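# Move the long cardboard box from desk to far-aisle shelf

## Task

Pick up the long cardboard box that sits on the desk and set it down on a shelf at the far end of the aisle (either side is fine). It has to rest on the shelf surface itself, not on top of a carton, and no part of it may overhang the shelf's front edge. If the box topples or ends up tilted, the task fails. It only counts if the box stays put by itself once the robot lets go.

## Robot and tools

Robot: a Hello Robot Stretch 4 with a single arm. It has an omni-wheel base, a lift that runs up a mast, a telescoping arm that reaches forward, a wrist with yaw, pitch and roll, and a two-finger gripper. It stands about 1.6 m tall, and the base rim lies within 0.23 m of the base origin. Cameras: head_camera (pinhole, 420x560), head_left_camera and head_right_camera (fisheye, 420x672), and wrist_camera (pinhole, 616x392).

Frames: the base frame sits on the floor under the base centre, with x forward, y left and z up. hand_pose is reported in this frame. It is a point between the open fingertips, and the printed value may be somewhat off. The odometry frame is the base frame as it was at the start of the scene. Heading is in radians, from -3.142 to 3.142, and positive means left.

execute_actions(actions, cameras): actions is a list holding one action object, or an empty list to just read the state and images. An action may contain "base", "joints" or both, plus optional "pace" and "contact_limits". Alternatively it can be {"end_of_arm": "enable_torque"} with nothing else, which re-powers wrist or gripper motors that shut off after a torque_fault. All motions in an action start together.
- base takes exactly one relative move, measured from where the base last reported itself:
  - translate_m: straight forward (+) or back, -2 to 2 m.
  - strafe_m: sideways, left (+), -2 to 2 m.
  - rotate_rad: turn in place, counter-clockwise (+), -3.2 to 3.2.
- joints are absolute targets, keyed by name:
  - lift_m: 0 to 1.2.
  - arm_m: extension, 0 to 0.55.
  - wrist_yaw_rad: -1.134 to 4.276. 0 points forward, + turns left, 3.14 is stowed; above 3.4 the arm can get in the way.
  - wrist_pitch_rad: -1.117 to 4.259. 0 is level, 1.57 points down.
  - wrist_roll_rad: -1.117 to 4.259. At 0 the fingers are at equal height; + rolls clockwise as seen from behind.
  - gripper_m: fingertip gap, -0.038 to 0.141.
  A joint target outside its range gets clipped and the result reports it. Any other bad value or unknown key rejects the whole call, and nothing moves.
- pace: "slow", "default", "fast" or "max". Base speed is 0.1/0.3/0.4/0.6 m/s and turning is 1/2/3/4 rad/s. A raised lift (above 0.2) lowers these caps.
- contact_limits: {"arm_m": 0 to 0.75} sets how hard the arm may push before it stops. The default is 0.5.
- cameras: a list of camera names, or "all". Omitted or null means all; [] means none.

wait(seconds 0 to 10) lets the scene run and returns the state and images. zoom_image(camera, region [x0,y0,x1,y1] in pixels, at most 504x504) gives a closer view of that camera's latest image. read_manual returns only licence text. finished_scene(scene) ends the scene for good and reports success. Call it only after the box rests stably on its own.

Results:
- base_status / joint_status: "done"; "off_target" (may still be pushing); "contact_stop_at_<key>" (something blocked it, and that part may go slack); "limit_stop_at_<name>"; "time_out"; "torque_fault" (the wrist or gripper went limp and needs enable_torque). After a stop, the remaining motion calls in the same reply are skipped.
- on_its_own: what happened without being commanded. "held at" gives a target, not the actual position.
- lidar_m: 12 distances in 30° sectors, counter-clockwise from straight ahead (4th left, 7th behind, 10th right). "-" means nothing seen, or something closer than 0.25 m. Table tops register even when the base fits under them.
- wrist_depth_mm: a 7x7 grid of depths, 100 to 2000 mm.
- base_odometry is based on wheel turns, so slipping counts as travel. If turned_by_wheels and turned_by_imu differ by more than about 0.1, the base hit something or slipped.
- base_tilt: degrees of lean forward and right.
- motor_effort: a % with the peak in brackets. A gripper_m effort change at commanded values ≥0 suggests a firm grip. A load also pulls wrist pitch effort away from 0.

Gripping: command a gap smaller than the box's width. The further below, the harder it squeezes and the more it pulls the box in. The gap reading and "done" do not prove you are holding anything. If the fingertips stick on a surface below them, raise the lift.

Things to avoid:
- Turning or driving with more than 1 kg held and arm_m above 0.2, especially at fast paces, since it can tip the robot.
- Strong pushes or pulls with the gripper high.
- Tilt beyond 6° (limit_stop_at_tilt), which makes joints slack.
- Pressing the gripper into things, which can cause a torque_fault.
- Tilting the gripper up while rolled, which risks self-collision.


Suggested order: unfold the wrist (lift_m 0.4 with wrist_yaw_rad 0), locate the box, grasp it, retract the arm, drive to the far shelves, then place the box fully back from the front edge on a bare shelf area, release it, and back away. Something may occasionally nudge loose objects.

Each tool is called after "Call:" as name(argument=value, ...), one argument or row to a line, values as JSON.

## Session

Call:
execute_actions(
  actions=[],
)

Scene clock: 0.00 s.
base_odometry: x=+0.000 y=+0.000 heading=+0.000 (m, m, rad; odometry frame)
turned_by_wheels: +0.000 (rad since the last result)
turned_by_imu: +0.000 (rad since the last result)
base_tilt: forward=-0.4 right=+1.2 (deg)
lidar_m: 1.63 1.34 1.33 1.03 0.86 0.83 0.99 1.61 0.77 0.85 1.47 2.86
base_status: not commanded
joint_positions: lift_m=+0.256 arm_m=+0.002 wrist_yaw_rad=+3.169 wrist_pitch_rad=-0.009 wrist_roll_rad=+0.002 gripper_m=+0.057
joint_status: not commanded
motor_effort: lift_m=+20 arm_m=-1 wrist_yaw_rad=+0 wrist_pitch_rad=-6 wrist_roll_rad=+0 gripper_m=-6 wheel_0=+0 wheel_1=+0 wheel_2=+0 (%)
hand_pose: x=-0.1183 y=+0.0795 z=+0.4369 quat_wxyz=(-0.014, +0.005, +0.001, +1.000) (m; base frame)
wrist_depth_mm: - 129 1336 1182 991 842 741 / - 115 137 1182 991 842 741 / - 121 156 1205 991 854 750 / 133 132 1366 1205 991 854 750 / 1921 - 1430 1205 960 866 750 / 1205 1430 211 1182 195 866 759 / 878 946 976 - 946 831 759
pictures: head_camera, head_left_camera, head_right_camera, wrist_camera
Images, in order (width x height): head_camera 420x560, head_left_camera 420x672, head_right_camera 420x672, wrist_camera 616x392.

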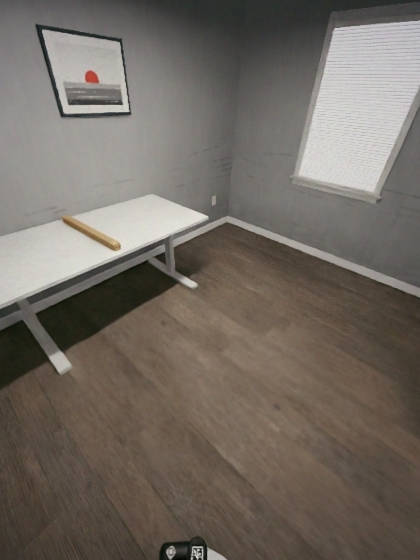

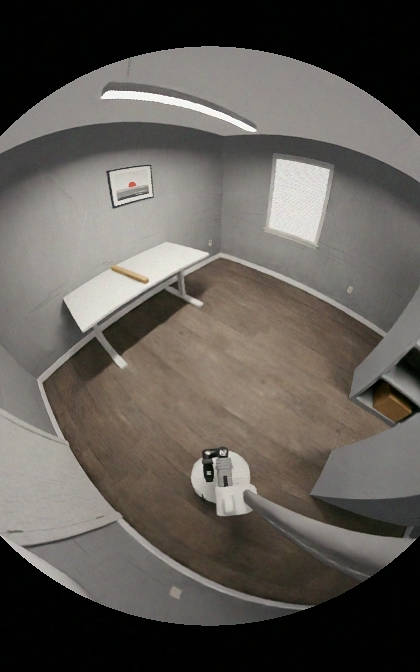

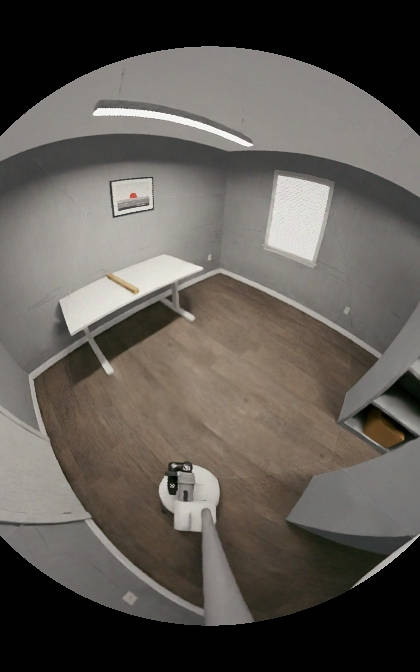

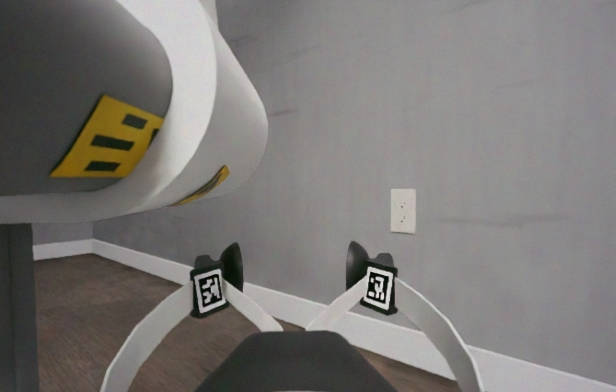

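Call:
execute_actions(
  actions=[
    {"base":{"rotate_rad":0.9}},
  ],
  cameras=[],
)

Call:
execute_actions(
  actions=[
    {"base":{"translate_m":0.4},"joints":{"lift_m":0.8}},
  ],
  cameras=[],
)

Call:
execute_actions(
  actions=[
    {"base":{"strafe_m":-0.84}},
  ],
)

Scene clock: 10.00 s.
base_odometry: x=+0.000 y=+0.000 heading=+0.900 (m, m, rad; odometry frame)
turned_by_wheels: +0.900 (rad since the last result)
turned_by_imu: +0.897 (rad since the last result)
base_tilt: forward=-0.6 right=+1.4 (deg)
lidar_m: 1.32 1.14 0.88 0.86 0.91 1.36 0.81 0.80 1.50 2.84 1.82 1.36
base_status: done
joint_positions: lift_m=+0.256 arm_m=+0.002 wrist_yaw_rad=+3.169 wrist_pitch_rad=-0.009 wrist_roll_rad=+0.002 gripper_m=+0.057
joint_status: not commanded
motor_effort: lift_m=+20(20) arm_m=+0(1) wrist_yaw_rad=+0(0) wrist_pitch_rad=-7(6) wrist_roll_rad=+0(0) gripper_m=-5(2) wheel_0=-2(5) wheel_1=-1(7) wheel_2=+0(7) (%)
hand_pose: x=-0.1183 y=+0.0795 z=+0.4369 quat_wxyz=(-0.014, +0.005, +0.001, +1.000) (m; base frame)
wrist_depth_mm: - 129 1078 - - - 1281 / - 115 137 - - - 1281 / - 122 155 - - - 1281 / 133 133 878 - - - 1281 / 904 891 976 - - 1921 1281 / 904 904 212 1397 196 1397 1229 / 878 904 904 - 991 917 976
pictures: none
No camera images: the call's "cameras" was empty. Leave "cameras" out to get every camera's image.

Scene clock: 13.10 s.
base_odometry: x=+0.249 y=+0.313 heading=+0.900 (m, m, rad; odometry frame)
turned_by_wheels: +0.000 (rad since the last result)
turned_by_imu: -0.003 (rad since the last result)
base_tilt: forward=-0.5 right=+1.2 (deg)
lidar_m: 0.94 1.09 0.84 0.82 0.88 1.30 1.17 1.19 1.77 2.82 1.27 0.94
base_status: done
joint_positions: lift_m=+0.800 arm_m=+0.002 wrist_yaw_rad=+3.169 wrist_pitch_rad=-0.009 wrist_roll_rad=+0.002 gripper_m=+0.057
joint_status: all done
motor_effort: lift_m=+24(25) arm_m=+0(0) wrist_yaw_rad=+0(0) wrist_pitch_rad=-6(6) wrist_roll_rad=-1(0) gripper_m=-3(5) wheel_0=+1(5) wheel_1=+1(6) wheel_2=+1(8) (%)
hand_pose: x=-0.1183 y=+0.0795 z=+0.9805 quat_wxyz=(-0.014, +0.005, +0.001, +1.000) (m; base frame)
wrist_depth_mm: - 129 1229 - - 1863 1229 / - 115 137 - - 1863 1229 / - 121 155 - - 1863 1255 / 133 133 1281 - - 1921 1229 / - 1281 1255 - - 1921 1255 / 1863 1308 211 - 195 1863 1229 / 1863 1308 1281 - - 1661 1229
pictures: none
No camera images: the call's "cameras" was empty. Leave "cameras" out to get every camera's image.

Scene clock: 17.23 s.
base_odometry: x=+0.907 y=-0.209 heading=+0.900 (m, m, rad; odometry frame)
turned_by_wheels: +0.000 (rad since the last result)
turned_by_imu: +0.000 (rad since the last result)
base_tilt: forward=-0.5 right=+1.3 (deg)
lidar_m: 0.86 0.94 1.69 1.65 1.79 1.21 1.21 1.28 2.07 1.99 2.13 0.88
base_status: done
joint_positions: lift_m=+0.800 arm_m=+0.002 wrist_yaw_rad=+3.169 wrist_pitch_rad=-0.009 wrist_roll_rad=+0.002 gripper_m=+0.057
joint_status: not commanded
motor_effort: lift_m=+23(24) arm_m=-1(1) wrist_yaw_rad=-1(0) wrist_pitch_rad=-6(6) wrist_roll_rad=-1(1) gripper_m=-3(2) wheel_0=+0(8) wheel_1=+1(10) wheel_2=+1(2) (%)
hand_pose: x=-0.1183 y=+0.0795 z=+0.9806 quat_wxyz=(-0.014, +0.005, +0.001, +1.000) (m; base frame)
wrist_depth_mm: - 129 1983 - 1255 - - / - 115 137 - 1281 - - / - 121 155 - 1281 - - / 133 132 - - 1281 - - / 1366 1336 - - 1255 - - / 1366 1366 211 - 195 - - / 1366 1366 1708 - 1281 1808 -
pictures: head_camera, head_left_camera, head_right_camera, wrist_camera
Images, in order (width x height): head_camera 420x560, head_left_camera 420x672, head_right_camera 420x672, wrist_camera 616x392.

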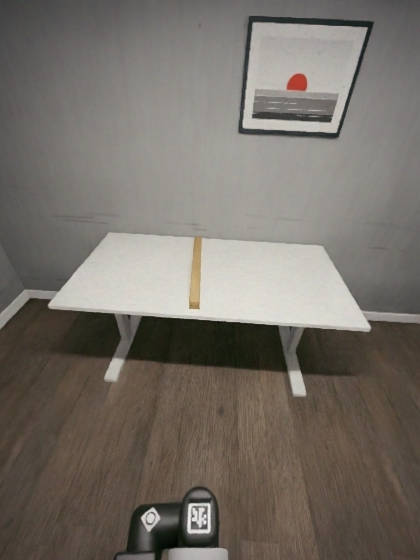

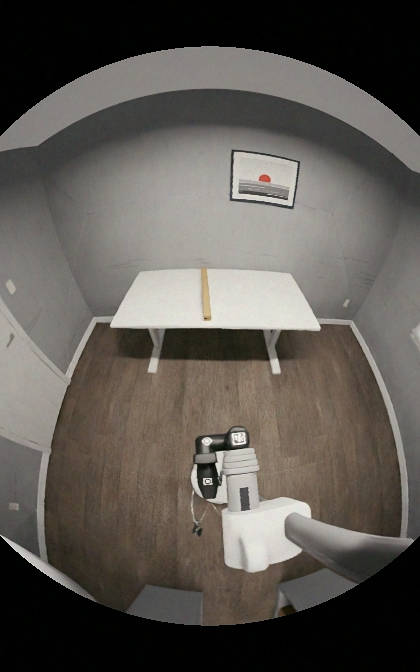

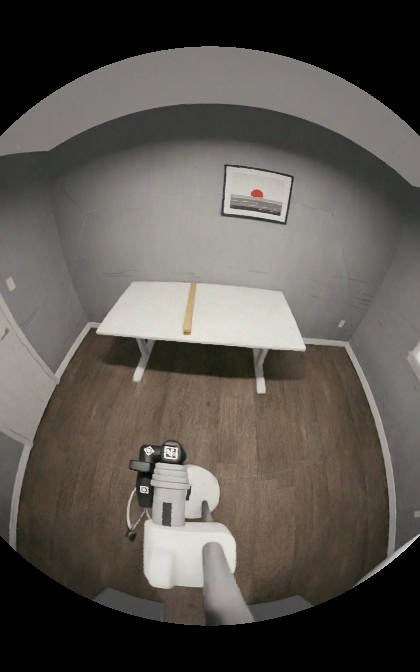

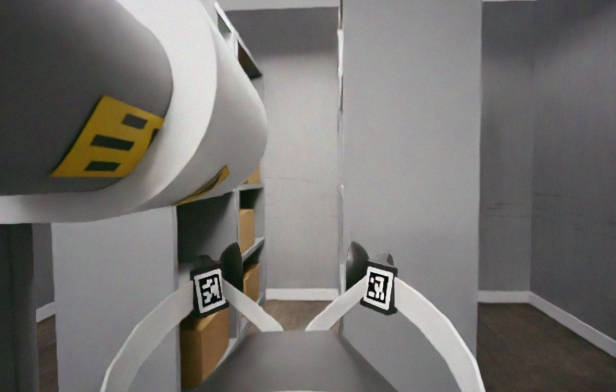

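Call:
execute_actions(
  actions=[
    {"base":{"translate_m":0.5},"joints":{"lift_m":1.0,"wrist_yaw_rad":0,"wrist_pitch_rad":0.9,"gripper_m":0.12}},
  ],
  cameras=[],
)

Call:
execute_actions(
  actions=[
    {"base":{"strafe_m":0.13},"joints":{"arm_m":0.2}},
  ],
  cameras=["head_camera","wrist_camera"],
)

Scene clock: 31.43 s.
base_odometry: x=+1.217 y=+0.183 heading=+0.900 (m, m, rad; odometry frame)
turned_by_wheels: +0.000 (rad since the last result)
turned_by_imu: -0.004 (rad since the last result)
base_tilt: forward=-0.7 right=+1.4 (deg)
lidar_m: 0.37 0.42 0.60 1.60 1.73 1.73 1.71 1.79 2.10 1.99 0.53 0.39
base_status: done
joint_positions: lift_m=+1.000 arm_m=+0.002 wrist_yaw_rad=+0.000 wrist_pitch_rad=+0.901 wrist_roll_rad=+0.002 gripper_m=+0.120
joint_status: all done
motor_effort: lift_m=+23(27) arm_m=+0(1) wrist_yaw_rad=-2(8) wrist_pitch_rad=-2(4) wrist_roll_rad=+0(1) gripper_m=+0(0) wheel_0=+1(4) wheel_1=-1(3) wheel_2=+1(9) (%)
hand_pose: x=+0.3516 y=-0.0873 z=+0.9517 quat_wxyz=(+0.900, +0.001, +0.435, +0.000) (m; base frame)
wrist_depth_mm: 741 750 732 759 759 788 778 / 661 661 647 668 676 676 691 / 585 585 549 591 597 603 603 / 517 521 508 530 535 535 544 / 473 466 462 480 484 480 488 / 1078 442 445 449 436 445 449 / 1042 1042 1060 - 1060 1042 1098
pictures: none
No camera images: the call's "cameras" was empty. Leave "cameras" out to get every camera's image.

Scene clock: 33.13 s.
base_odometry: x=+1.116 y=+0.264 heading=+0.900 (m, m, rad; odometry frame)
turned_by_wheels: +0.000 (rad since the last result)
turned_by_imu: +0.000 (rad since the last result)
base_tilt: forward=-0.5 right=+1.3 (deg)
lidar_m: 0.37 0.41 0.61 1.49 1.59 1.73 1.69 1.82 2.17 2.14 0.51 0.40
base_status: done
joint_positions: lift_m=+1.000 arm_m=+0.199 wrist_yaw_rad=+0.000 wrist_pitch_rad=+0.901 wrist_roll_rad=+0.002 gripper_m=+0.120
joint_status: all done
motor_effort: lift_m=+23(23) arm_m=+5(6) wrist_yaw_rad=-1(2) wrist_pitch_rad=-4(4) wrist_roll_rad=+0(1) gripper_m=+1(1) wheel_0=-1(7) wheel_1=+1(5) wheel_2=+0(0) (%)
hand_pose: x=+0.5490 y=-0.0874 z=+0.9517 quat_wxyz=(+0.900, +0.001, +0.436, +0.000) (m; base frame)
wrist_depth_mm: 741 750 750 732 750 741 741 / 647 661 668 634 676 676 676 / 574 585 585 564 591 591 597 / 525 521 525 508 535 539 539 / 477 477 480 466 480 488 488 / 430 421 424 397 427 433 445 / 399 394 404 - 407 404 410
pictures: head_camera, wrist_camera
Images, in order (width x height): head_camera 420x560, wrist_camera 616x392.

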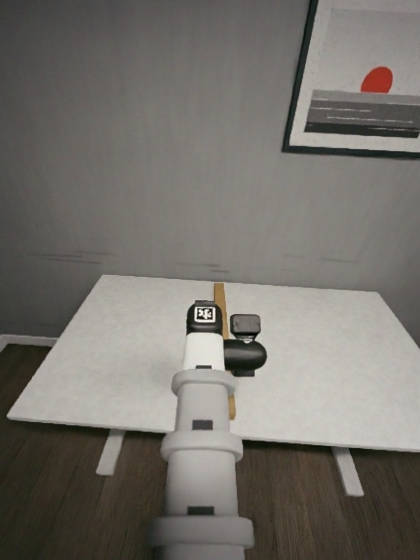

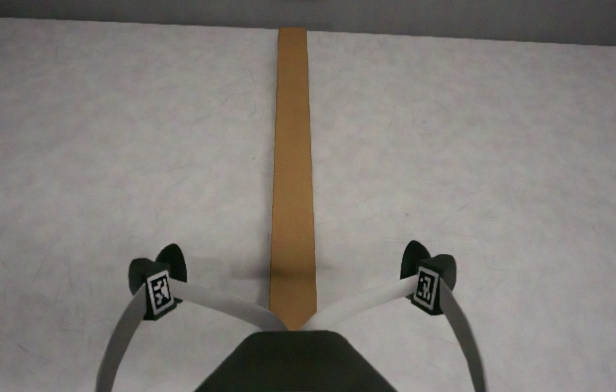

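Call:
execute_actions(
  actions=[
    {"joints":{"arm_m":0.38,"lift_m":0.812}},
  ],
  cameras=["head_right_camera","wrist_camera"],
)

Call:
execute_actions(
  actions=[
    {"joints":{"gripper_m":0.0}},
  ],
  cameras=["wrist_camera"],
)

Call:
execute_actions(
  actions=[
    {"joints":{"lift_m":0.9}},
  ],
  cameras=["head_right_camera","wrist_camera"],
)

Scene clock: 41.13 s.
base_odometry: x=+1.116 y=+0.264 heading=+0.900 (m, m, rad; odometry frame)
turned_by_wheels: +0.000 (rad since the last result)
turned_by_imu: +0.000 (rad since the last result)
base_tilt: forward=-0.5 right=+1.2 (deg)
lidar_m: 0.35 0.39 0.60 1.47 1.57 1.73 1.69 1.83 2.21 2.15 0.52 0.38
base_status: not commanded
joint_positions: lift_m=+0.812 arm_m=+0.379 wrist_yaw_rad=+0.000 wrist_pitch_rad=+0.901 wrist_roll_rad=+0.002 gripper_m=+0.120
joint_status: all done
motor_effort: lift_m=+16(22) arm_m=+5(8) wrist_yaw_rad=-1(1) wrist_pitch_rad=-4(4) wrist_roll_rad=+0(0) gripper_m=-3(2) wheel_0=-1(1) wheel_1=+1(1) wheel_2=+0(0) (%)
hand_pose: x=+0.7290 y=-0.0874 z=+0.7643 quat_wxyz=(+0.900, +0.001, +0.436, +0.000) (m; base frame)
wrist_depth_mm: 427 427 433 370 439 442 449 / 373 375 377 322 382 387 389 / 330 332 334 274 338 342 343 / 298 300 300 248 306 307 307 / 271 272 268 224 276 278 278 / 248 240 208 201 244 250 255 / 229 226 230 - 233 232 235
pictures: head_right_camera, wrist_camera
Images, in order (width x height): head_right_camera 420x672, wrist_camera 616x392.

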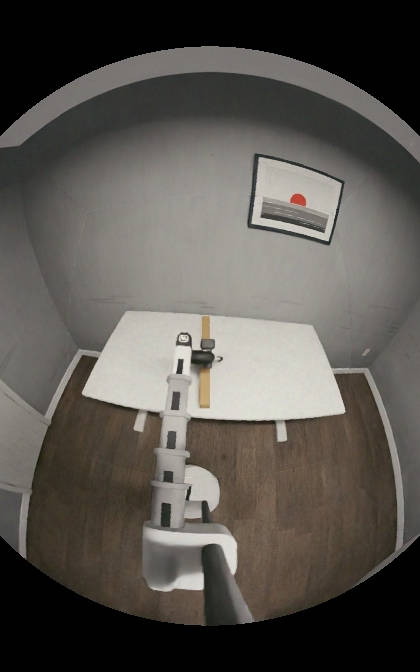

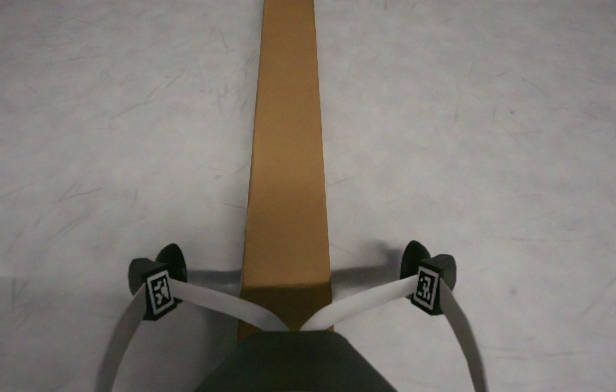

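Scene clock: 43.20 s.
base_odometry: x=+1.116 y=+0.264 heading=+0.900 (m, m, rad; odometry frame)
turned_by_wheels: +0.000 (rad since the last result)
turned_by_imu: +0.000 (rad since the last result)
base_tilt: forward=-0.6 right=+1.6 (deg)
lidar_m: 0.38 0.41 0.60 1.47 1.61 1.74 1.70 1.82 2.22 2.14 0.54 0.40
base_status: not commanded
joint_positions: lift_m=+0.812 arm_m=+0.379 wrist_yaw_rad=+0.000 wrist_pitch_rad=+0.901 wrist_roll_rad=+0.002 gripper_m=+0.001
joint_status: all done
motor_effort: lift_m=+16(16) arm_m=+5(5) wrist_yaw_rad=-1(1) wrist_pitch_rad=-4(4) wrist_roll_rad=+0(0) gripper_m=-23(25) wheel_0=-1(1) wheel_1=+1(1) wheel_2=+0(0) (%)
hand_pose: x=+0.7290 y=-0.0874 z=+0.7643 quat_wxyz=(+0.900, +0.001, +0.436, +0.000) (m; base frame)
wrist_depth_mm: 424 430 433 340 439 442 449 / 373 377 377 294 382 384 387 / 330 332 334 260 338 342 343 / 298 298 300 229 303 306 307 / 270 272 267 207 277 277 278 / 248 241 183 190 183 253 255 / 228 225 230 - 233 230 235
pictures: wrist_camera
Images, in order (width x height): wrist_camera 616x392.

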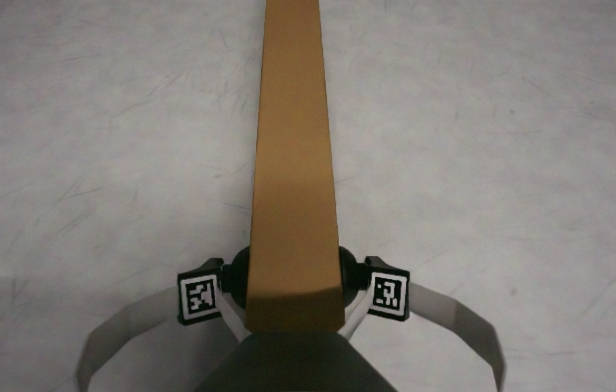

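Scene clock: 44.57 s.
base_odometry: x=+1.116 y=+0.264 heading=+0.900 (m, m, rad; odometry frame)
turned_by_wheels: +0.000 (rad since the last result)
turned_by_imu: +0.000 (rad since the last result)
base_tilt: forward=-0.5 right=+1.5 (deg)
lidar_m: 0.38 0.42 0.61 1.47 1.60 1.74 1.70 1.81 2.23 2.15 0.55 0.41
base_status: not commanded
joint_positions: lift_m=+0.900 arm_m=+0.379 wrist_yaw_rad=+0.000 wrist_pitch_rad=+0.902 wrist_roll_rad=+0.002 gripper_m=+0.001
joint_status: all done
motor_effort: lift_m=+24(25) arm_m=+5(5) wrist_yaw_rad=-1(1) wrist_pitch_rad=-4(6) wrist_roll_rad=+0(0) gripper_m=-24(22) wheel_0=-1(0) wheel_1=+1(1) wheel_2=+0(0) (%)
hand_pose: x=+0.7290 y=-0.0874 z=+0.8516 quat_wxyz=(+0.900, +0.001, +0.436, +0.000) (m; base frame)
wrist_depth_mm: 574 574 569 340 569 564 569 / 500 504 508 294 517 517 521 / 445 445 452 260 459 462 462 / 399 402 404 229 407 413 413 / 364 366 362 207 373 373 375 / 334 325 183 189 183 342 343 / 307 304 310 - 314 309 317
pictures: head_right_camera, wrist_camera
Images, in order (width x height): head_right_camera 420x672, wrist_camera 616x392.

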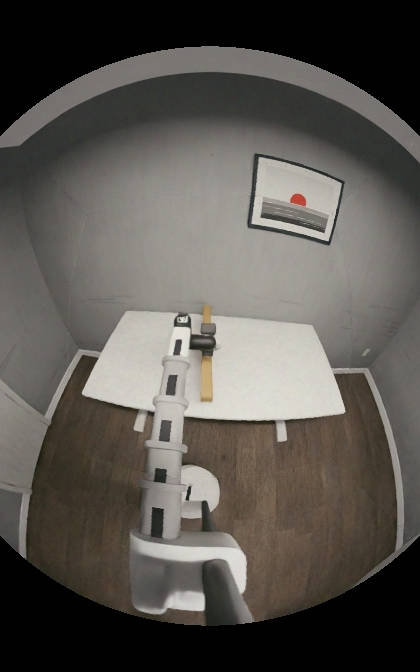

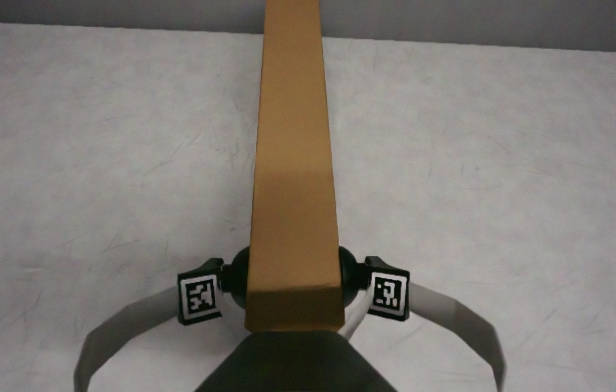

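Call:
execute_actions(
  actions=[
    {"base":{"translate_m":-0.5},"joints":{"arm_m":0.05}},
  ],
  cameras=[],
)

Call:
execute_actions(
  actions=[
    {"base":{"rotate_rad":3.08},"pace":"slow"},
  ],
  cameras=[],
)

Call:
execute_actions(
  actions=[
    {"base":{"strafe_m":0.4}},
  ],
)

Scene clock: 51.40 s.
base_odometry: x=+0.805 y=-0.128 heading=+0.900 (m, m, rad; odometry frame)
turned_by_wheels: +0.000 (rad since the last result)
turned_by_imu: +0.003 (rad since the last result)
base_tilt: forward=-0.5 right=+1.4 (deg)
lidar_m: 0.45 0.95 1.55 1.51 1.64 1.22 1.19 1.34 2.19 2.13 1.20 0.90
base_status: done
joint_positions: lift_m=+0.900 arm_m=+0.051 wrist_yaw_rad=+0.000 wrist_pitch_rad=+0.902 wrist_roll_rad=+0.002 gripper_m=+0.001
joint_status: all done
motor_effort: lift_m=+23(24) arm_m=-5(4) wrist_yaw_rad=+0(1) wrist_pitch_rad=-7(6) wrist_roll_rad=-1(1) gripper_m=-21(24) wheel_0=+0(6) wheel_1=+1(8) wheel_2=+1(10) (%)
hand_pose: x=+0.4006 y=-0.0874 z=+0.8515 quat_wxyz=(+0.900, +0.001, +0.436, -0.001) (m; base frame)
wrist_depth_mm: 1499 1078 1464 340 634 640 627 / 1537 1499 1576 296 1576 1537 1576 / 1397 1366 1366 260 1430 1397 1430 / 1229 1255 1255 229 1281 1255 1281 / 1118 1138 1118 207 1160 1182 1182 / 1042 1025 182 189 183 1060 1060 / 946 960 976 - 976 960 976
pictures: none
No camera images: the call's "cameras" was empty. Leave "cameras" out to get every camera's image.

Scene clock: 55.77 s.
base_odometry: x=+0.805 y=-0.128 heading=-2.303 (m, m, rad; odometry frame)
turned_by_wheels: +3.080 (rad since the last result)
turned_by_imu: +3.070 (rad since the last result)
base_tilt: forward=-0.6 right=+1.4 (deg)
lidar_m: 0.46 1.33 2.24 2.14 2.24 0.92 0.89 0.92 1.56 1.52 1.59 1.21
base_status: done
joint_positions: lift_m=+0.900 arm_m=+0.051 wrist_yaw_rad=+0.000 wrist_pitch_rad=+0.902 wrist_roll_rad=+0.002 gripper_m=+0.001
joint_status: not commanded
motor_effort: lift_m=+24(23) arm_m=-5(5) wrist_yaw_rad=+0(0) wrist_pitch_rad=-6(6) wrist_roll_rad=+1(0) gripper_m=-21(22) wheel_0=-1(5) wheel_1=-1(2) wheel_2=+0(5) (%)
hand_pose: x=+0.4006 y=-0.0874 z=+0.8515 quat_wxyz=(+0.900, +0.001, +0.436, -0.001) (m; base frame)
wrist_depth_mm: 1008 1537 1808 342 960 1863 1863 / 1118 1499 1576 294 1098 1576 1661 / 1281 1366 1397 259 1336 1430 1464 / 1255 1281 1255 229 1281 1281 1308 / 1138 1138 1118 207 1160 1160 1160 / 1042 1025 183 189 183 1078 1060 / 960 960 960 - 976 960 991
pictures: none
No camera images: the call's "cameras" was empty. Leave "cameras" out to get every camera's image.

Scene clock: 58.43 s.
base_odometry: x=+1.102 y=-0.395 heading=-2.303 (m, m, rad; odometry frame)
turned_by_wheels: +0.000 (rad since the last result)
turned_by_imu: +0.000 (rad since the last result)
base_tilt: forward=-0.6 right=+1.4 (deg)
lidar_m: 0.43 1.23 1.81 1.73 1.81 0.91 0.86 0.92 1.34 1.92 2.01 1.29
base_status: done
joint_positions: lift_m=+0.900 arm_m=+0.051 wrist_yaw_rad=+0.000 wrist_pitch_rad=+0.902 wrist_roll_rad=+0.002 gripper_m=+0.001
joint_status: not commanded
motor_effort: lift_m=+23(23) arm_m=-5(5) wrist_yaw_rad=+0(0) wrist_pitch_rad=-7(6) wrist_roll_rad=+0(0) gripper_m=-22(22) wheel_0=+0(8) wheel_1=+0(6) wheel_2=+1(2) (%)
hand_pose: x=+0.4006 y=-0.0874 z=+0.8516 quat_wxyz=(+0.900, +0.001, +0.436, -0.001) (m; base frame)
wrist_depth_mm: 960 960 1397 340 1336 960 960 / 1499 1098 1430 296 1366 1118 1576 / 1397 1281 1336 260 1366 1308 1430 / 1255 1255 1255 229 1281 1281 1281 / 1138 1138 1118 207 1138 1160 1160 / 1025 1025 183 189 183 1060 1060 / 960 960 991 - 976 960 991
pictures: head_camera, head_left_camera, head_right_camera, wrist_camera
Images, in order (width x height): head_camera 420x560, head_left_camera 420x672, head_right_camera 420x672, wrist_camera 616x392.

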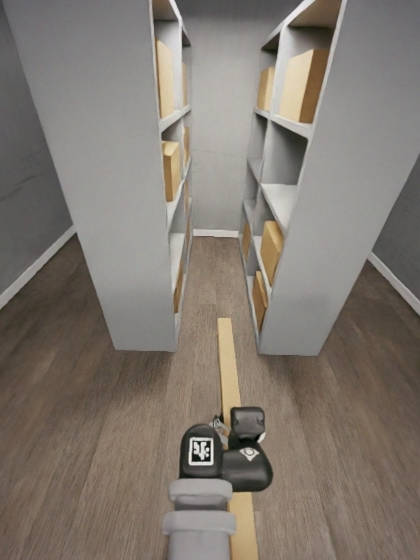

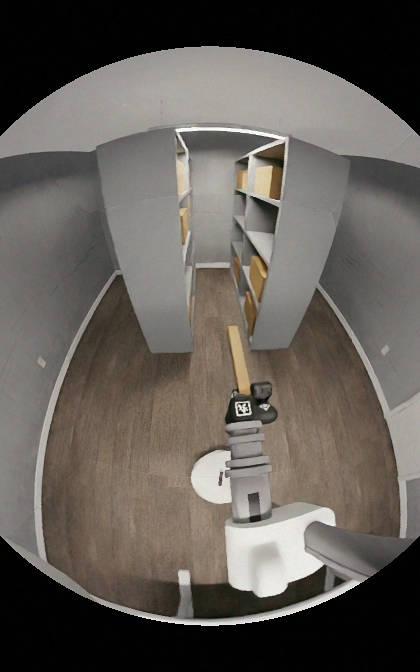

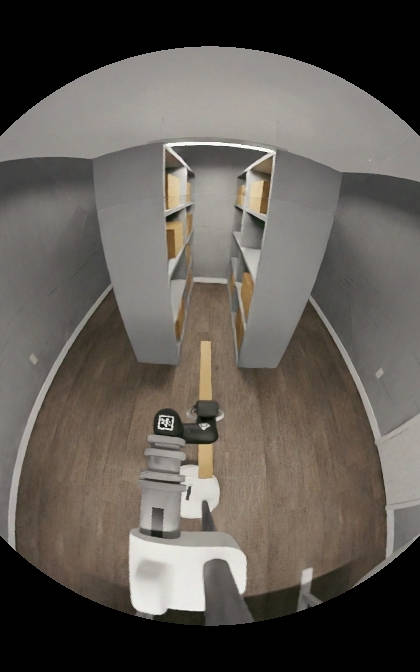

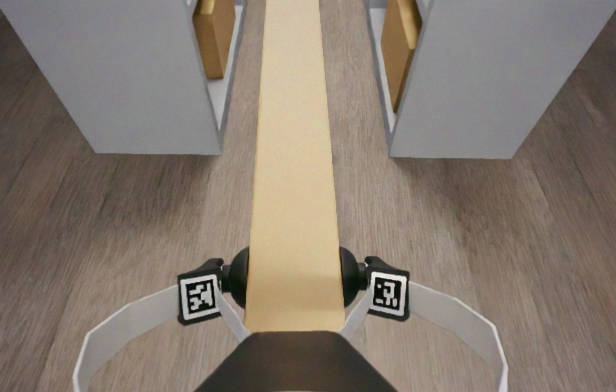

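Call:
execute_actions(
  actions=[
    {"base":{"strafe_m":-0.11},"joints":{"lift_m":1.05}},
  ],
  cameras=[],
)

Call:
execute_actions(
  actions=[
    {"base":{"translate_m":0.9}},
  ],
)

Scene clock: 62.63 s.
base_odometry: x=+1.021 y=-0.322 heading=-2.303 (m, m, rad; odometry frame)
turned_by_wheels: +0.000 (rad since the last result)
turned_by_imu: +0.000 (rad since the last result)
base_tilt: forward=-0.5 right=+1.3 (deg)
lidar_m: 0.47 1.23 1.94 1.85 1.95 0.93 0.88 0.91 1.86 1.81 1.91 0.25
base_status: done
joint_positions: lift_m=+1.050 arm_m=+0.051 wrist_yaw_rad=+0.000 wrist_pitch_rad=+0.902 wrist_roll_rad=+0.002 gripper_m=+0.001
joint_status: all done
motor_effort: lift_m=+24(26) arm_m=-5(5) wrist_yaw_rad=+0(0) wrist_pitch_rad=-6(6) wrist_roll_rad=+0(1) gripper_m=-19(24) wheel_0=+0(7) wheel_1=+2(3) wheel_2=+0(1) (%)
hand_pose: x=+0.4006 y=-0.0874 z=+1.0015 quat_wxyz=(+0.900, +0.001, +0.436, -0.001) (m; base frame)
wrist_depth_mm: 946 976 1808 340 991 960 - / 1118 1098 1708 294 1160 1098 1863 / 1537 1281 1537 259 1281 1336 1618 / 1430 1430 1430 229 1464 1499 1464 / 1281 1281 1308 207 1336 1308 1336 / 1182 1160 183 190 183 1205 1205 / 1078 1098 1078 - 1118 1118 1118
pictures: none
No camera images: the call's "cameras" was empty. Leave "cameras" out to get every camera's image.

Scene clock: 67.10 s.
base_odometry: x=+0.419 y=-0.991 heading=-2.303 (m, m, rad; odometry frame)
turned_by_wheels: +0.000 (rad since the last result)
turned_by_imu: -0.008 (rad since the last result)
base_tilt: forward=-0.5 right=+1.4 (deg)
lidar_m: 0.47 0.41 0.43 1.85 1.94 1.84 1.81 1.86 1.92 1.84 0.41 0.25
base_status: done
joint_positions: lift_m=+1.050 arm_m=+0.051 wrist_yaw_rad=+0.000 wrist_pitch_rad=+0.902 wrist_roll_rad=+0.002 gripper_m=+0.001
joint_status: not commanded
motor_effort: lift_m=+23(24) arm_m=-5(5) wrist_yaw_rad=-1(0) wrist_pitch_rad=-6(6) wrist_roll_rad=+1(0) gripper_m=-22(23) wheel_0=-1(4) wheel_1=-1(6) wheel_2=+1(8) (%)
hand_pose: x=+0.4006 y=-0.0874 z=+1.0016 quat_wxyz=(+0.900, +0.001, +0.436, -0.001) (m; base frame)
wrist_depth_mm: 931 960 1863 340 960 433 392 / 1008 1025 1708 296 1008 609 338 / 891 931 1537 259 891 554 315 / 798 1008 1430 229 831 508 304 / 723 960 1281 207 715 469 442 / 668 891 183 190 183 469 488 / 621 1025 1118 - 891 621 627
pictures: head_camera, head_left_camera, head_right_camera, wrist_camera
Images, in order (width x height): head_camera 420x560, head_left_camera 420x672, head_right_camera 420x672, wrist_camera 616x392.

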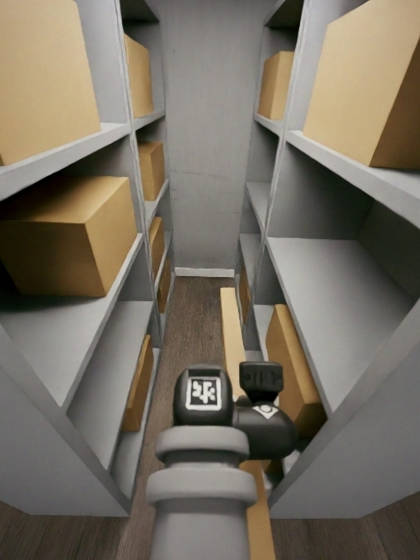

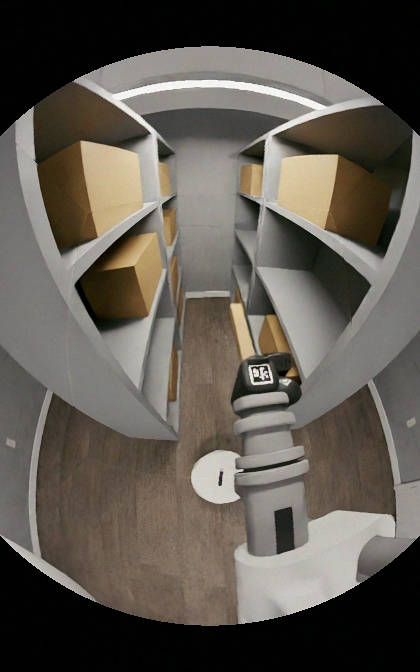

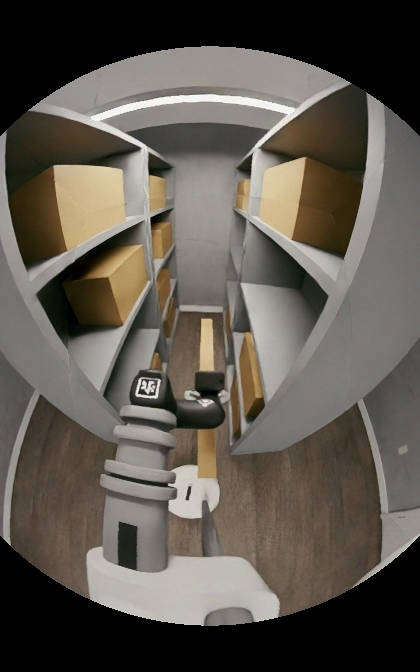

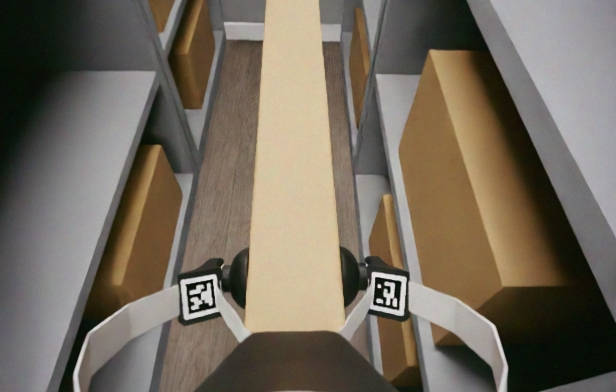

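Call:
execute_actions(
  actions=[
    {"base":{"translate_m":0.7},"joints":{"lift_m":1.09,"arm_m":0.01}},
  ],
  cameras=["head_camera"],
)

Scene clock: 77.27 s.
base_odometry: x=-0.049 y=-1.512 heading=-2.303 (m, m, rad; odometry frame)
turned_by_wheels: +0.000 (rad since the last result)
turned_by_imu: -0.006 (rad since the last result)
base_tilt: forward=-0.6 right=+1.2 (deg)
lidar_m: 0.41 0.39 0.30 0.29 0.30 0.44 3.32 0.41 0.27 0.25 0.29 0.41
base_status: done
joint_positions: lift_m=+1.090 arm_m=+0.011 wrist_yaw_rad=+0.000 wrist_pitch_rad=+0.902 wrist_roll_rad=+0.002 gripper_m=+0.001
joint_status: all done
motor_effort: lift_m=+23(25) arm_m=-5(5) wrist_yaw_rad=+0(0) wrist_pitch_rad=-7(5) wrist_roll_rad=+0(1) gripper_m=-23(22) wheel_0=+0(4) wheel_1=-2(5) wheel_2=+1(9) (%)
hand_pose: x=+0.3606 y=-0.0874 z=+1.0416 quat_wxyz=(+0.900, +0.001, +0.436, -0.001) (m; base frame)
wrist_depth_mm: 768 1138 1255 340 1182 473 314 / 683 931 1464 294 1098 430 303 / 615 946 1576 260 1008 427 334 / 668 1060 1430 229 904 430 324 / 591 1182 1308 207 676 500 304 / 661 741 183 190 183 640 640 / 654 1042 1138 - 976 661 661
pictures: head_camera
Images, in order (width x height): head_camera 420x560.

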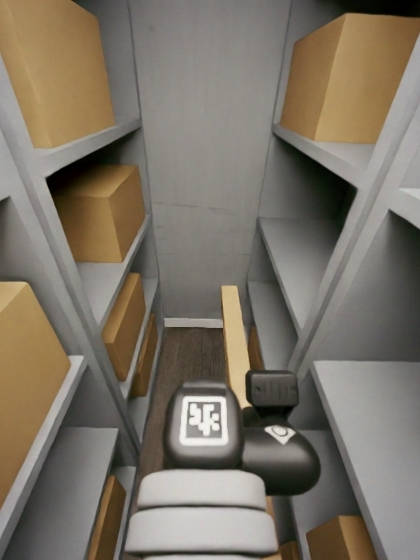

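Call:
execute_actions(
  actions=[
    {"base":{"strafe_m":0.035}},
  ],
  cameras=[],
)

Call:
execute_actions(
  actions=[
    {"base":{"rotate_rad":0.04}},
  ],
  cameras=[],
)

Call:
execute_actions(
  actions=[
    {"base":{"translate_m":0.66}},
  ],
)

Scene clock: 80.90 s.
base_odometry: x=-0.023 y=-1.536 heading=-2.303 (m, m, rad; odometry frame)
turned_by_wheels: +0.000 (rad since the last result)
turned_by_imu: +0.000 (rad since the last result)
base_tilt: forward=-0.6 right=+1.3 (deg)
lidar_m: 0.42 0.39 0.28 0.26 0.25 0.39 3.31 0.45 0.32 0.29 0.29 0.45
base_status: done
joint_positions: lift_m=+1.090 arm_m=+0.011 wrist_yaw_rad=+0.000 wrist_pitch_rad=+0.902 wrist_roll_rad=+0.002 gripper_m=+0.001
joint_status: not commanded
motor_effort: lift_m=+23(23) arm_m=-5(5) wrist_yaw_rad=+0(0) wrist_pitch_rad=-7(6) wrist_roll_rad=+0(0) gripper_m=-23(22) wheel_0=+2(9) wheel_1=-1(8) wheel_2=+1(1) (%)
hand_pose: x=+0.3606 y=-0.0874 z=+1.0416 quat_wxyz=(+0.900, +0.001, +0.436, -0.001) (m; base frame)
wrist_depth_mm: 732 854 1255 342 1205 500 449 / 661 854 1430 296 1098 1060 362 / 609 854 1576 260 1008 960 353 / 564 842 1430 229 1078 500 357 / 559 1138 1255 208 831 535 500 / 654 668 183 190 183 640 683 / 647 1025 1138 - 1042 654 661
pictures: none
No camera images: the call's "cameras" was empty. Leave "cameras" out to get every camera's image.

Scene clock: 81.53 s.
base_odometry: x=-0.023 y=-1.536 heading=-2.263 (m, m, rad; odometry frame)
turned_by_wheels: +0.040 (rad since the last result)
turned_by_imu: +0.040 (rad since the last result)
base_tilt: forward=-0.7 right=+1.3 (deg)
lidar_m: 0.41 0.36 0.27 0.25 0.28 0.40 2.87 0.44 0.32 0.29 0.31 0.47
base_status: done
joint_positions: lift_m=+1.090 arm_m=+0.011 wrist_yaw_rad=+0.000 wrist_pitch_rad=+0.902 wrist_roll_rad=+0.002 gripper_m=+0.001
joint_status: not commanded
motor_effort: lift_m=+23(23) arm_m=-5(5) wrist_yaw_rad=+0(0) wrist_pitch_rad=-6(6) wrist_roll_rad=+0(0) gripper_m=-22(24) wheel_0=-2(2) wheel_1=+1(0) wheel_2=+0(3) (%)
hand_pose: x=+0.3606 y=-0.0874 z=+1.0416 quat_wxyz=(+0.900, +0.001, +0.436, -0.001) (m; base frame)
wrist_depth_mm: 512 798 1255 340 1229 1160 466 / 668 778 1430 294 1138 1098 410 / 603 788 1366 259 1229 976 392 / 508 798 1366 229 1160 842 399 / 535 798 1205 207 1008 544 466 / 683 647 183 190 183 597 627 / 647 1008 1118 - 1042 654 668
pictures: none
No camera images: the call's "cameras" was empty. Leave "cameras" out to get every camera's image.

Scene clock: 85.23 s.
base_odometry: x=-0.444 y=-2.044 heading=-2.263 (m, m, rad; odometry frame)
turned_by_wheels: +0.000 (rad since the last result)
turned_by_imu: -0.005 (rad since the last result)
base_tilt: forward=-0.6 right=+1.4 (deg)
lidar_m: 0.43 0.33 0.25 0.25 0.25 0.36 - 0.49 0.34 0.31 0.36 0.51
base_status: done
joint_positions: lift_m=+1.090 arm_m=+0.011 wrist_yaw_rad=+0.000 wrist_pitch_rad=+0.902 wrist_roll_rad=+0.002 gripper_m=+0.001
joint_status: not commanded
motor_effort: lift_m=+23(23) arm_m=-5(5) wrist_yaw_rad=+0(0) wrist_pitch_rad=-6(7) wrist_roll_rad=+0(0) gripper_m=-20(24) wheel_0=+0(5) wheel_1=-1(6) wheel_2=+1(9) (%)
hand_pose: x=+0.3606 y=-0.0874 z=+1.0416 quat_wxyz=(+0.900, +0.001, +0.436, -0.001) (m; base frame)
wrist_depth_mm: 466 580 585 340 574 559 469 / 597 654 676 296 668 621 424 / 723 750 788 260 768 699 676 / 831 842 946 229 904 831 842 / 768 788 1042 207 1078 788 788 / 508 699 183 190 183 723 723 / 488 831 1118 - 1098 661 668
pictures: head_camera, head_left_camera, head_right_camera, wrist_camera
Images, in order (width x height): head_camera 420x560, head_left_camera 420x672, head_right_camera 420x672, wrist_camera 616x392.

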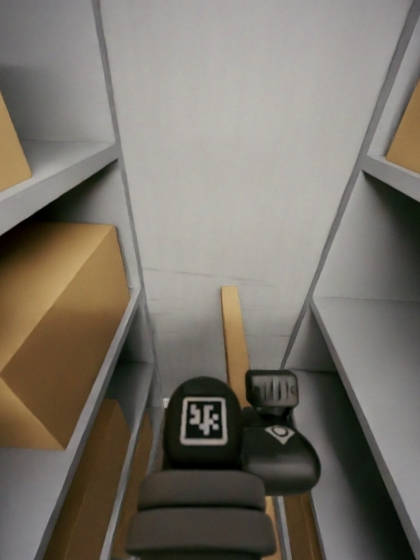

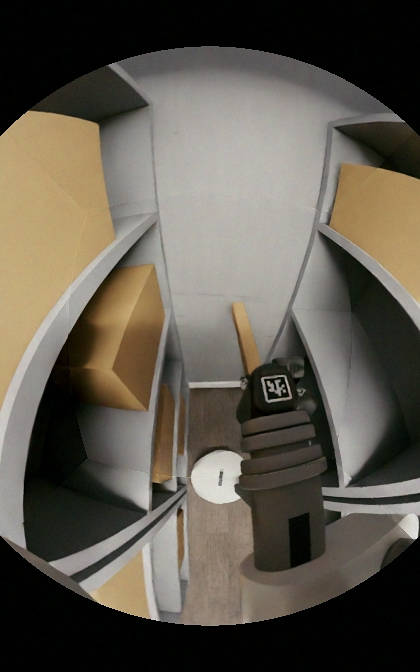

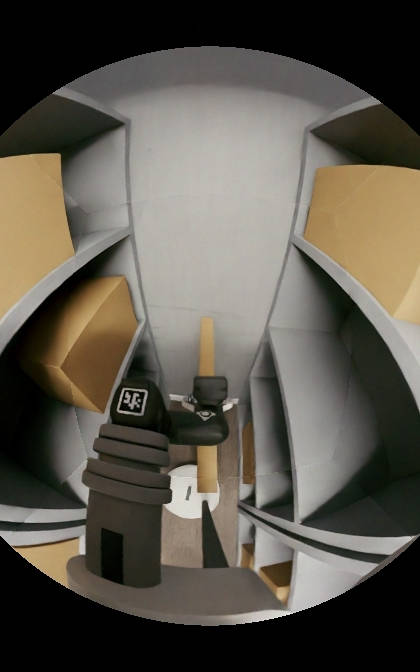

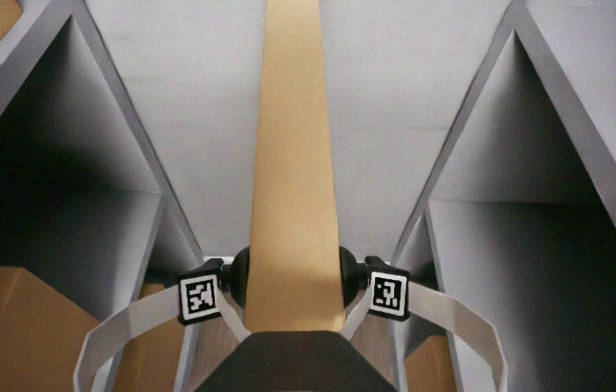

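Call:
execute_actions(
  actions=[
    {"base":{"strafe_m":-0.035}},
  ],
  cameras=[],
)

Call:
execute_actions(
  actions=[
    {"base":{"rotate_rad":-0.55},"joints":{"wrist_yaw_rad":0.5}},
  ],
  cameras=[],
)

Call:
execute_actions(
  actions=[
    {"base":{"rotate_rad":-0.6},"joints":{"wrist_yaw_rad":1.11,"arm_m":0.05}},
  ],
)

Scene clock: 90.33 s.
base_odometry: x=-0.471 y=-2.021 heading=-2.263 (m, m, rad; odometry frame)
turned_by_wheels: +0.000 (rad since the last result)
turned_by_imu: +0.000 (rad since the last result)
base_tilt: forward=-0.5 right=+1.4 (deg)
lidar_m: 0.43 0.38 0.26 0.27 0.29 0.42 - 0.40 0.29 0.28 0.31 0.46
base_status: done
joint_positions: lift_m=+1.090 arm_m=+0.011 wrist_yaw_rad=+0.000 wrist_pitch_rad=+0.902 wrist_roll_rad=+0.002 gripper_m=+0.001
joint_status: not commanded
motor_effort: lift_m=+23(23) arm_m=-5(5) wrist_yaw_rad=+0(0) wrist_pitch_rad=-6(5) wrist_roll_rad=+0(0) gripper_m=-23(23) wheel_0=+0(7) wheel_1=+1(8) wheel_2=+0(1) (%)
hand_pose: x=+0.3606 y=-0.0874 z=+1.0416 quat_wxyz=(+0.900, +0.001, +0.436, -0.001) (m; base frame)
wrist_depth_mm: 539 585 580 340 569 544 462 / 615 676 668 296 661 615 407 / 723 768 788 260 778 699 373 / 831 854 960 230 904 831 778 / 768 809 1098 207 820 788 788 / 585 707 183 190 183 715 723 / 535 866 1138 - 917 654 668
pictures: none
No camera images: the call's "cameras" was empty. Leave "cameras" out to get every camera's image.

Scene clock: 91.90 s.
base_odometry: x=-0.471 y=-2.021 heading=-2.813 (m, m, rad; odometry frame)
turned_by_wheels: -0.550 (rad since the last result)
turned_by_imu: -0.548 (rad since the last result)
base_tilt: forward=-0.5 right=+1.3 (deg)
lidar_m: 0.41 0.62 0.39 0.26 0.25 0.28 0.41 3.16 0.41 0.30 0.28 0.25
base_status: done
joint_positions: lift_m=+1.090 arm_m=+0.011 wrist_yaw_rad=+0.500 wrist_pitch_rad=+0.902 wrist_roll_rad=+0.002 gripper_m=+0.001
joint_status: all done
motor_effort: lift_m=+23(23) arm_m=-5(5) wrist_yaw_rad=+1(6) wrist_pitch_rad=-6(6) wrist_roll_rad=+0(0) gripper_m=-22(23) wheel_0=+1(5) wheel_1=-1(5) wheel_2=+1(5) (%)
hand_pose: x=+0.3807 y=+0.0090 z=+1.0416 quat_wxyz=(+0.872, -0.107, +0.423, +0.222) (m; base frame)
wrist_depth_mm: 591 603 609 338 559 459 462 / 668 691 699 296 647 399 402 / 741 798 809 260 759 353 355 / 831 946 976 229 854 322 317 / 778 1160 1118 208 788 297 289 / 732 891 183 190 183 267 263 / 661 1078 1160 - 661 258 241
pictures: none
No camera images: the call's "cameras" was empty. Leave "cameras" out to get every camera's image.

Scene clock: 93.53 s.
base_odometry: x=-0.471 y=-2.021 heading=+2.870 (m, m, rad; odometry frame)
turned_by_wheels: -0.600 (rad since the last result)
turned_by_imu: -0.598 (rad since the last result)
base_tilt: forward=-0.5 right=+1.3 (deg)
lidar_m: 0.25 0.40 0.78 0.45 0.29 0.25 0.28 0.41 0.85 0.47 0.31 0.25
base_status: done
joint_positions: lift_m=+1.090 arm_m=+0.049 wrist_yaw_rad=+1.110 wrist_pitch_rad=+0.902 wrist_roll_rad=+0.002 gripper_m=+0.001
joint_status: all done
motor_effort: lift_m=+23(23) arm_m=+5(5) wrist_yaw_rad=+0(5) wrist_pitch_rad=-6(6) wrist_roll_rad=+0(1) gripper_m=-22(22) wheel_0=+1(6) wheel_1=-1(2) wheel_2=+1(5) (%)
hand_pose: x=+0.3779 y=+0.1213 z=+1.0416 quat_wxyz=(+0.765, -0.229, +0.371, +0.474) (m; base frame)
wrist_depth_mm: 661 661 668 340 455 459 459 / 759 768 778 294 397 399 402 / 854 891 891 260 351 353 355 / 891 1060 1078 229 315 317 317 / 946 1255 1229 207 285 287 289 / 904 1078 184 190 183 260 263 / 842 1138 1138 - 240 237 242
pictures: head_camera, head_left_camera, head_right_camera, wrist_camera
Images, in order (width x height): head_camera 420x560, head_left_camera 420x672, head_right_camera 420x672, wrist_camera 616x392.

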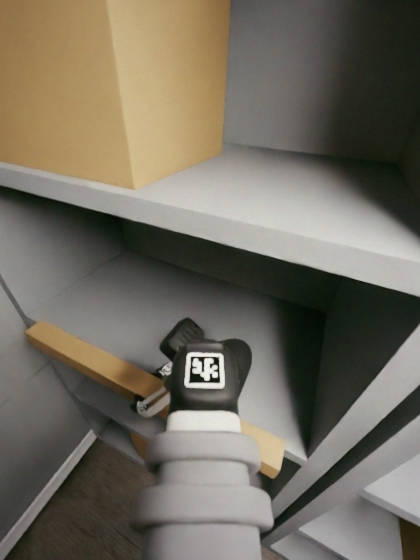

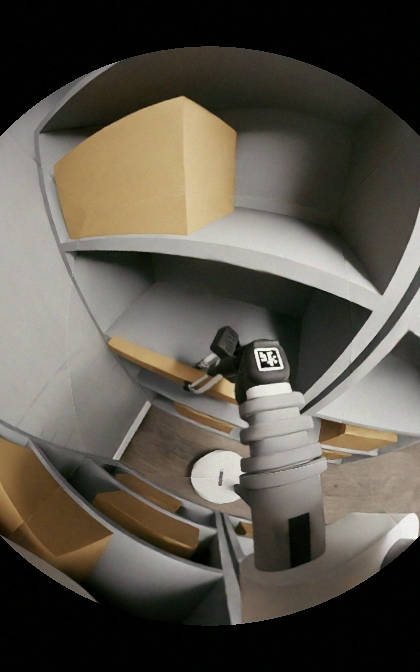

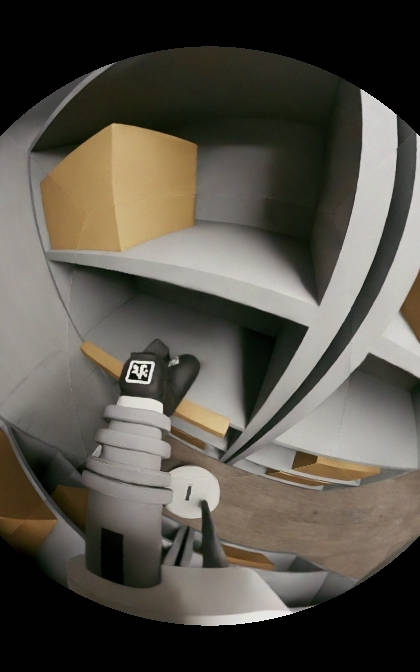

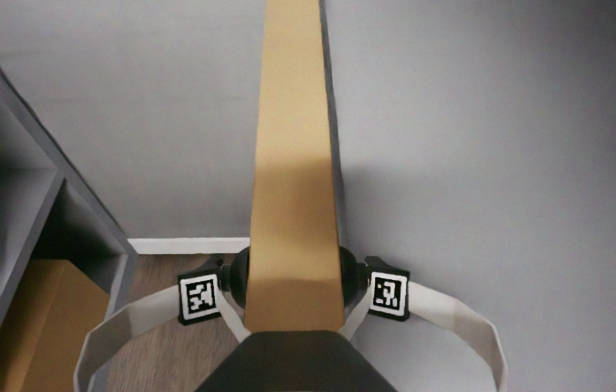

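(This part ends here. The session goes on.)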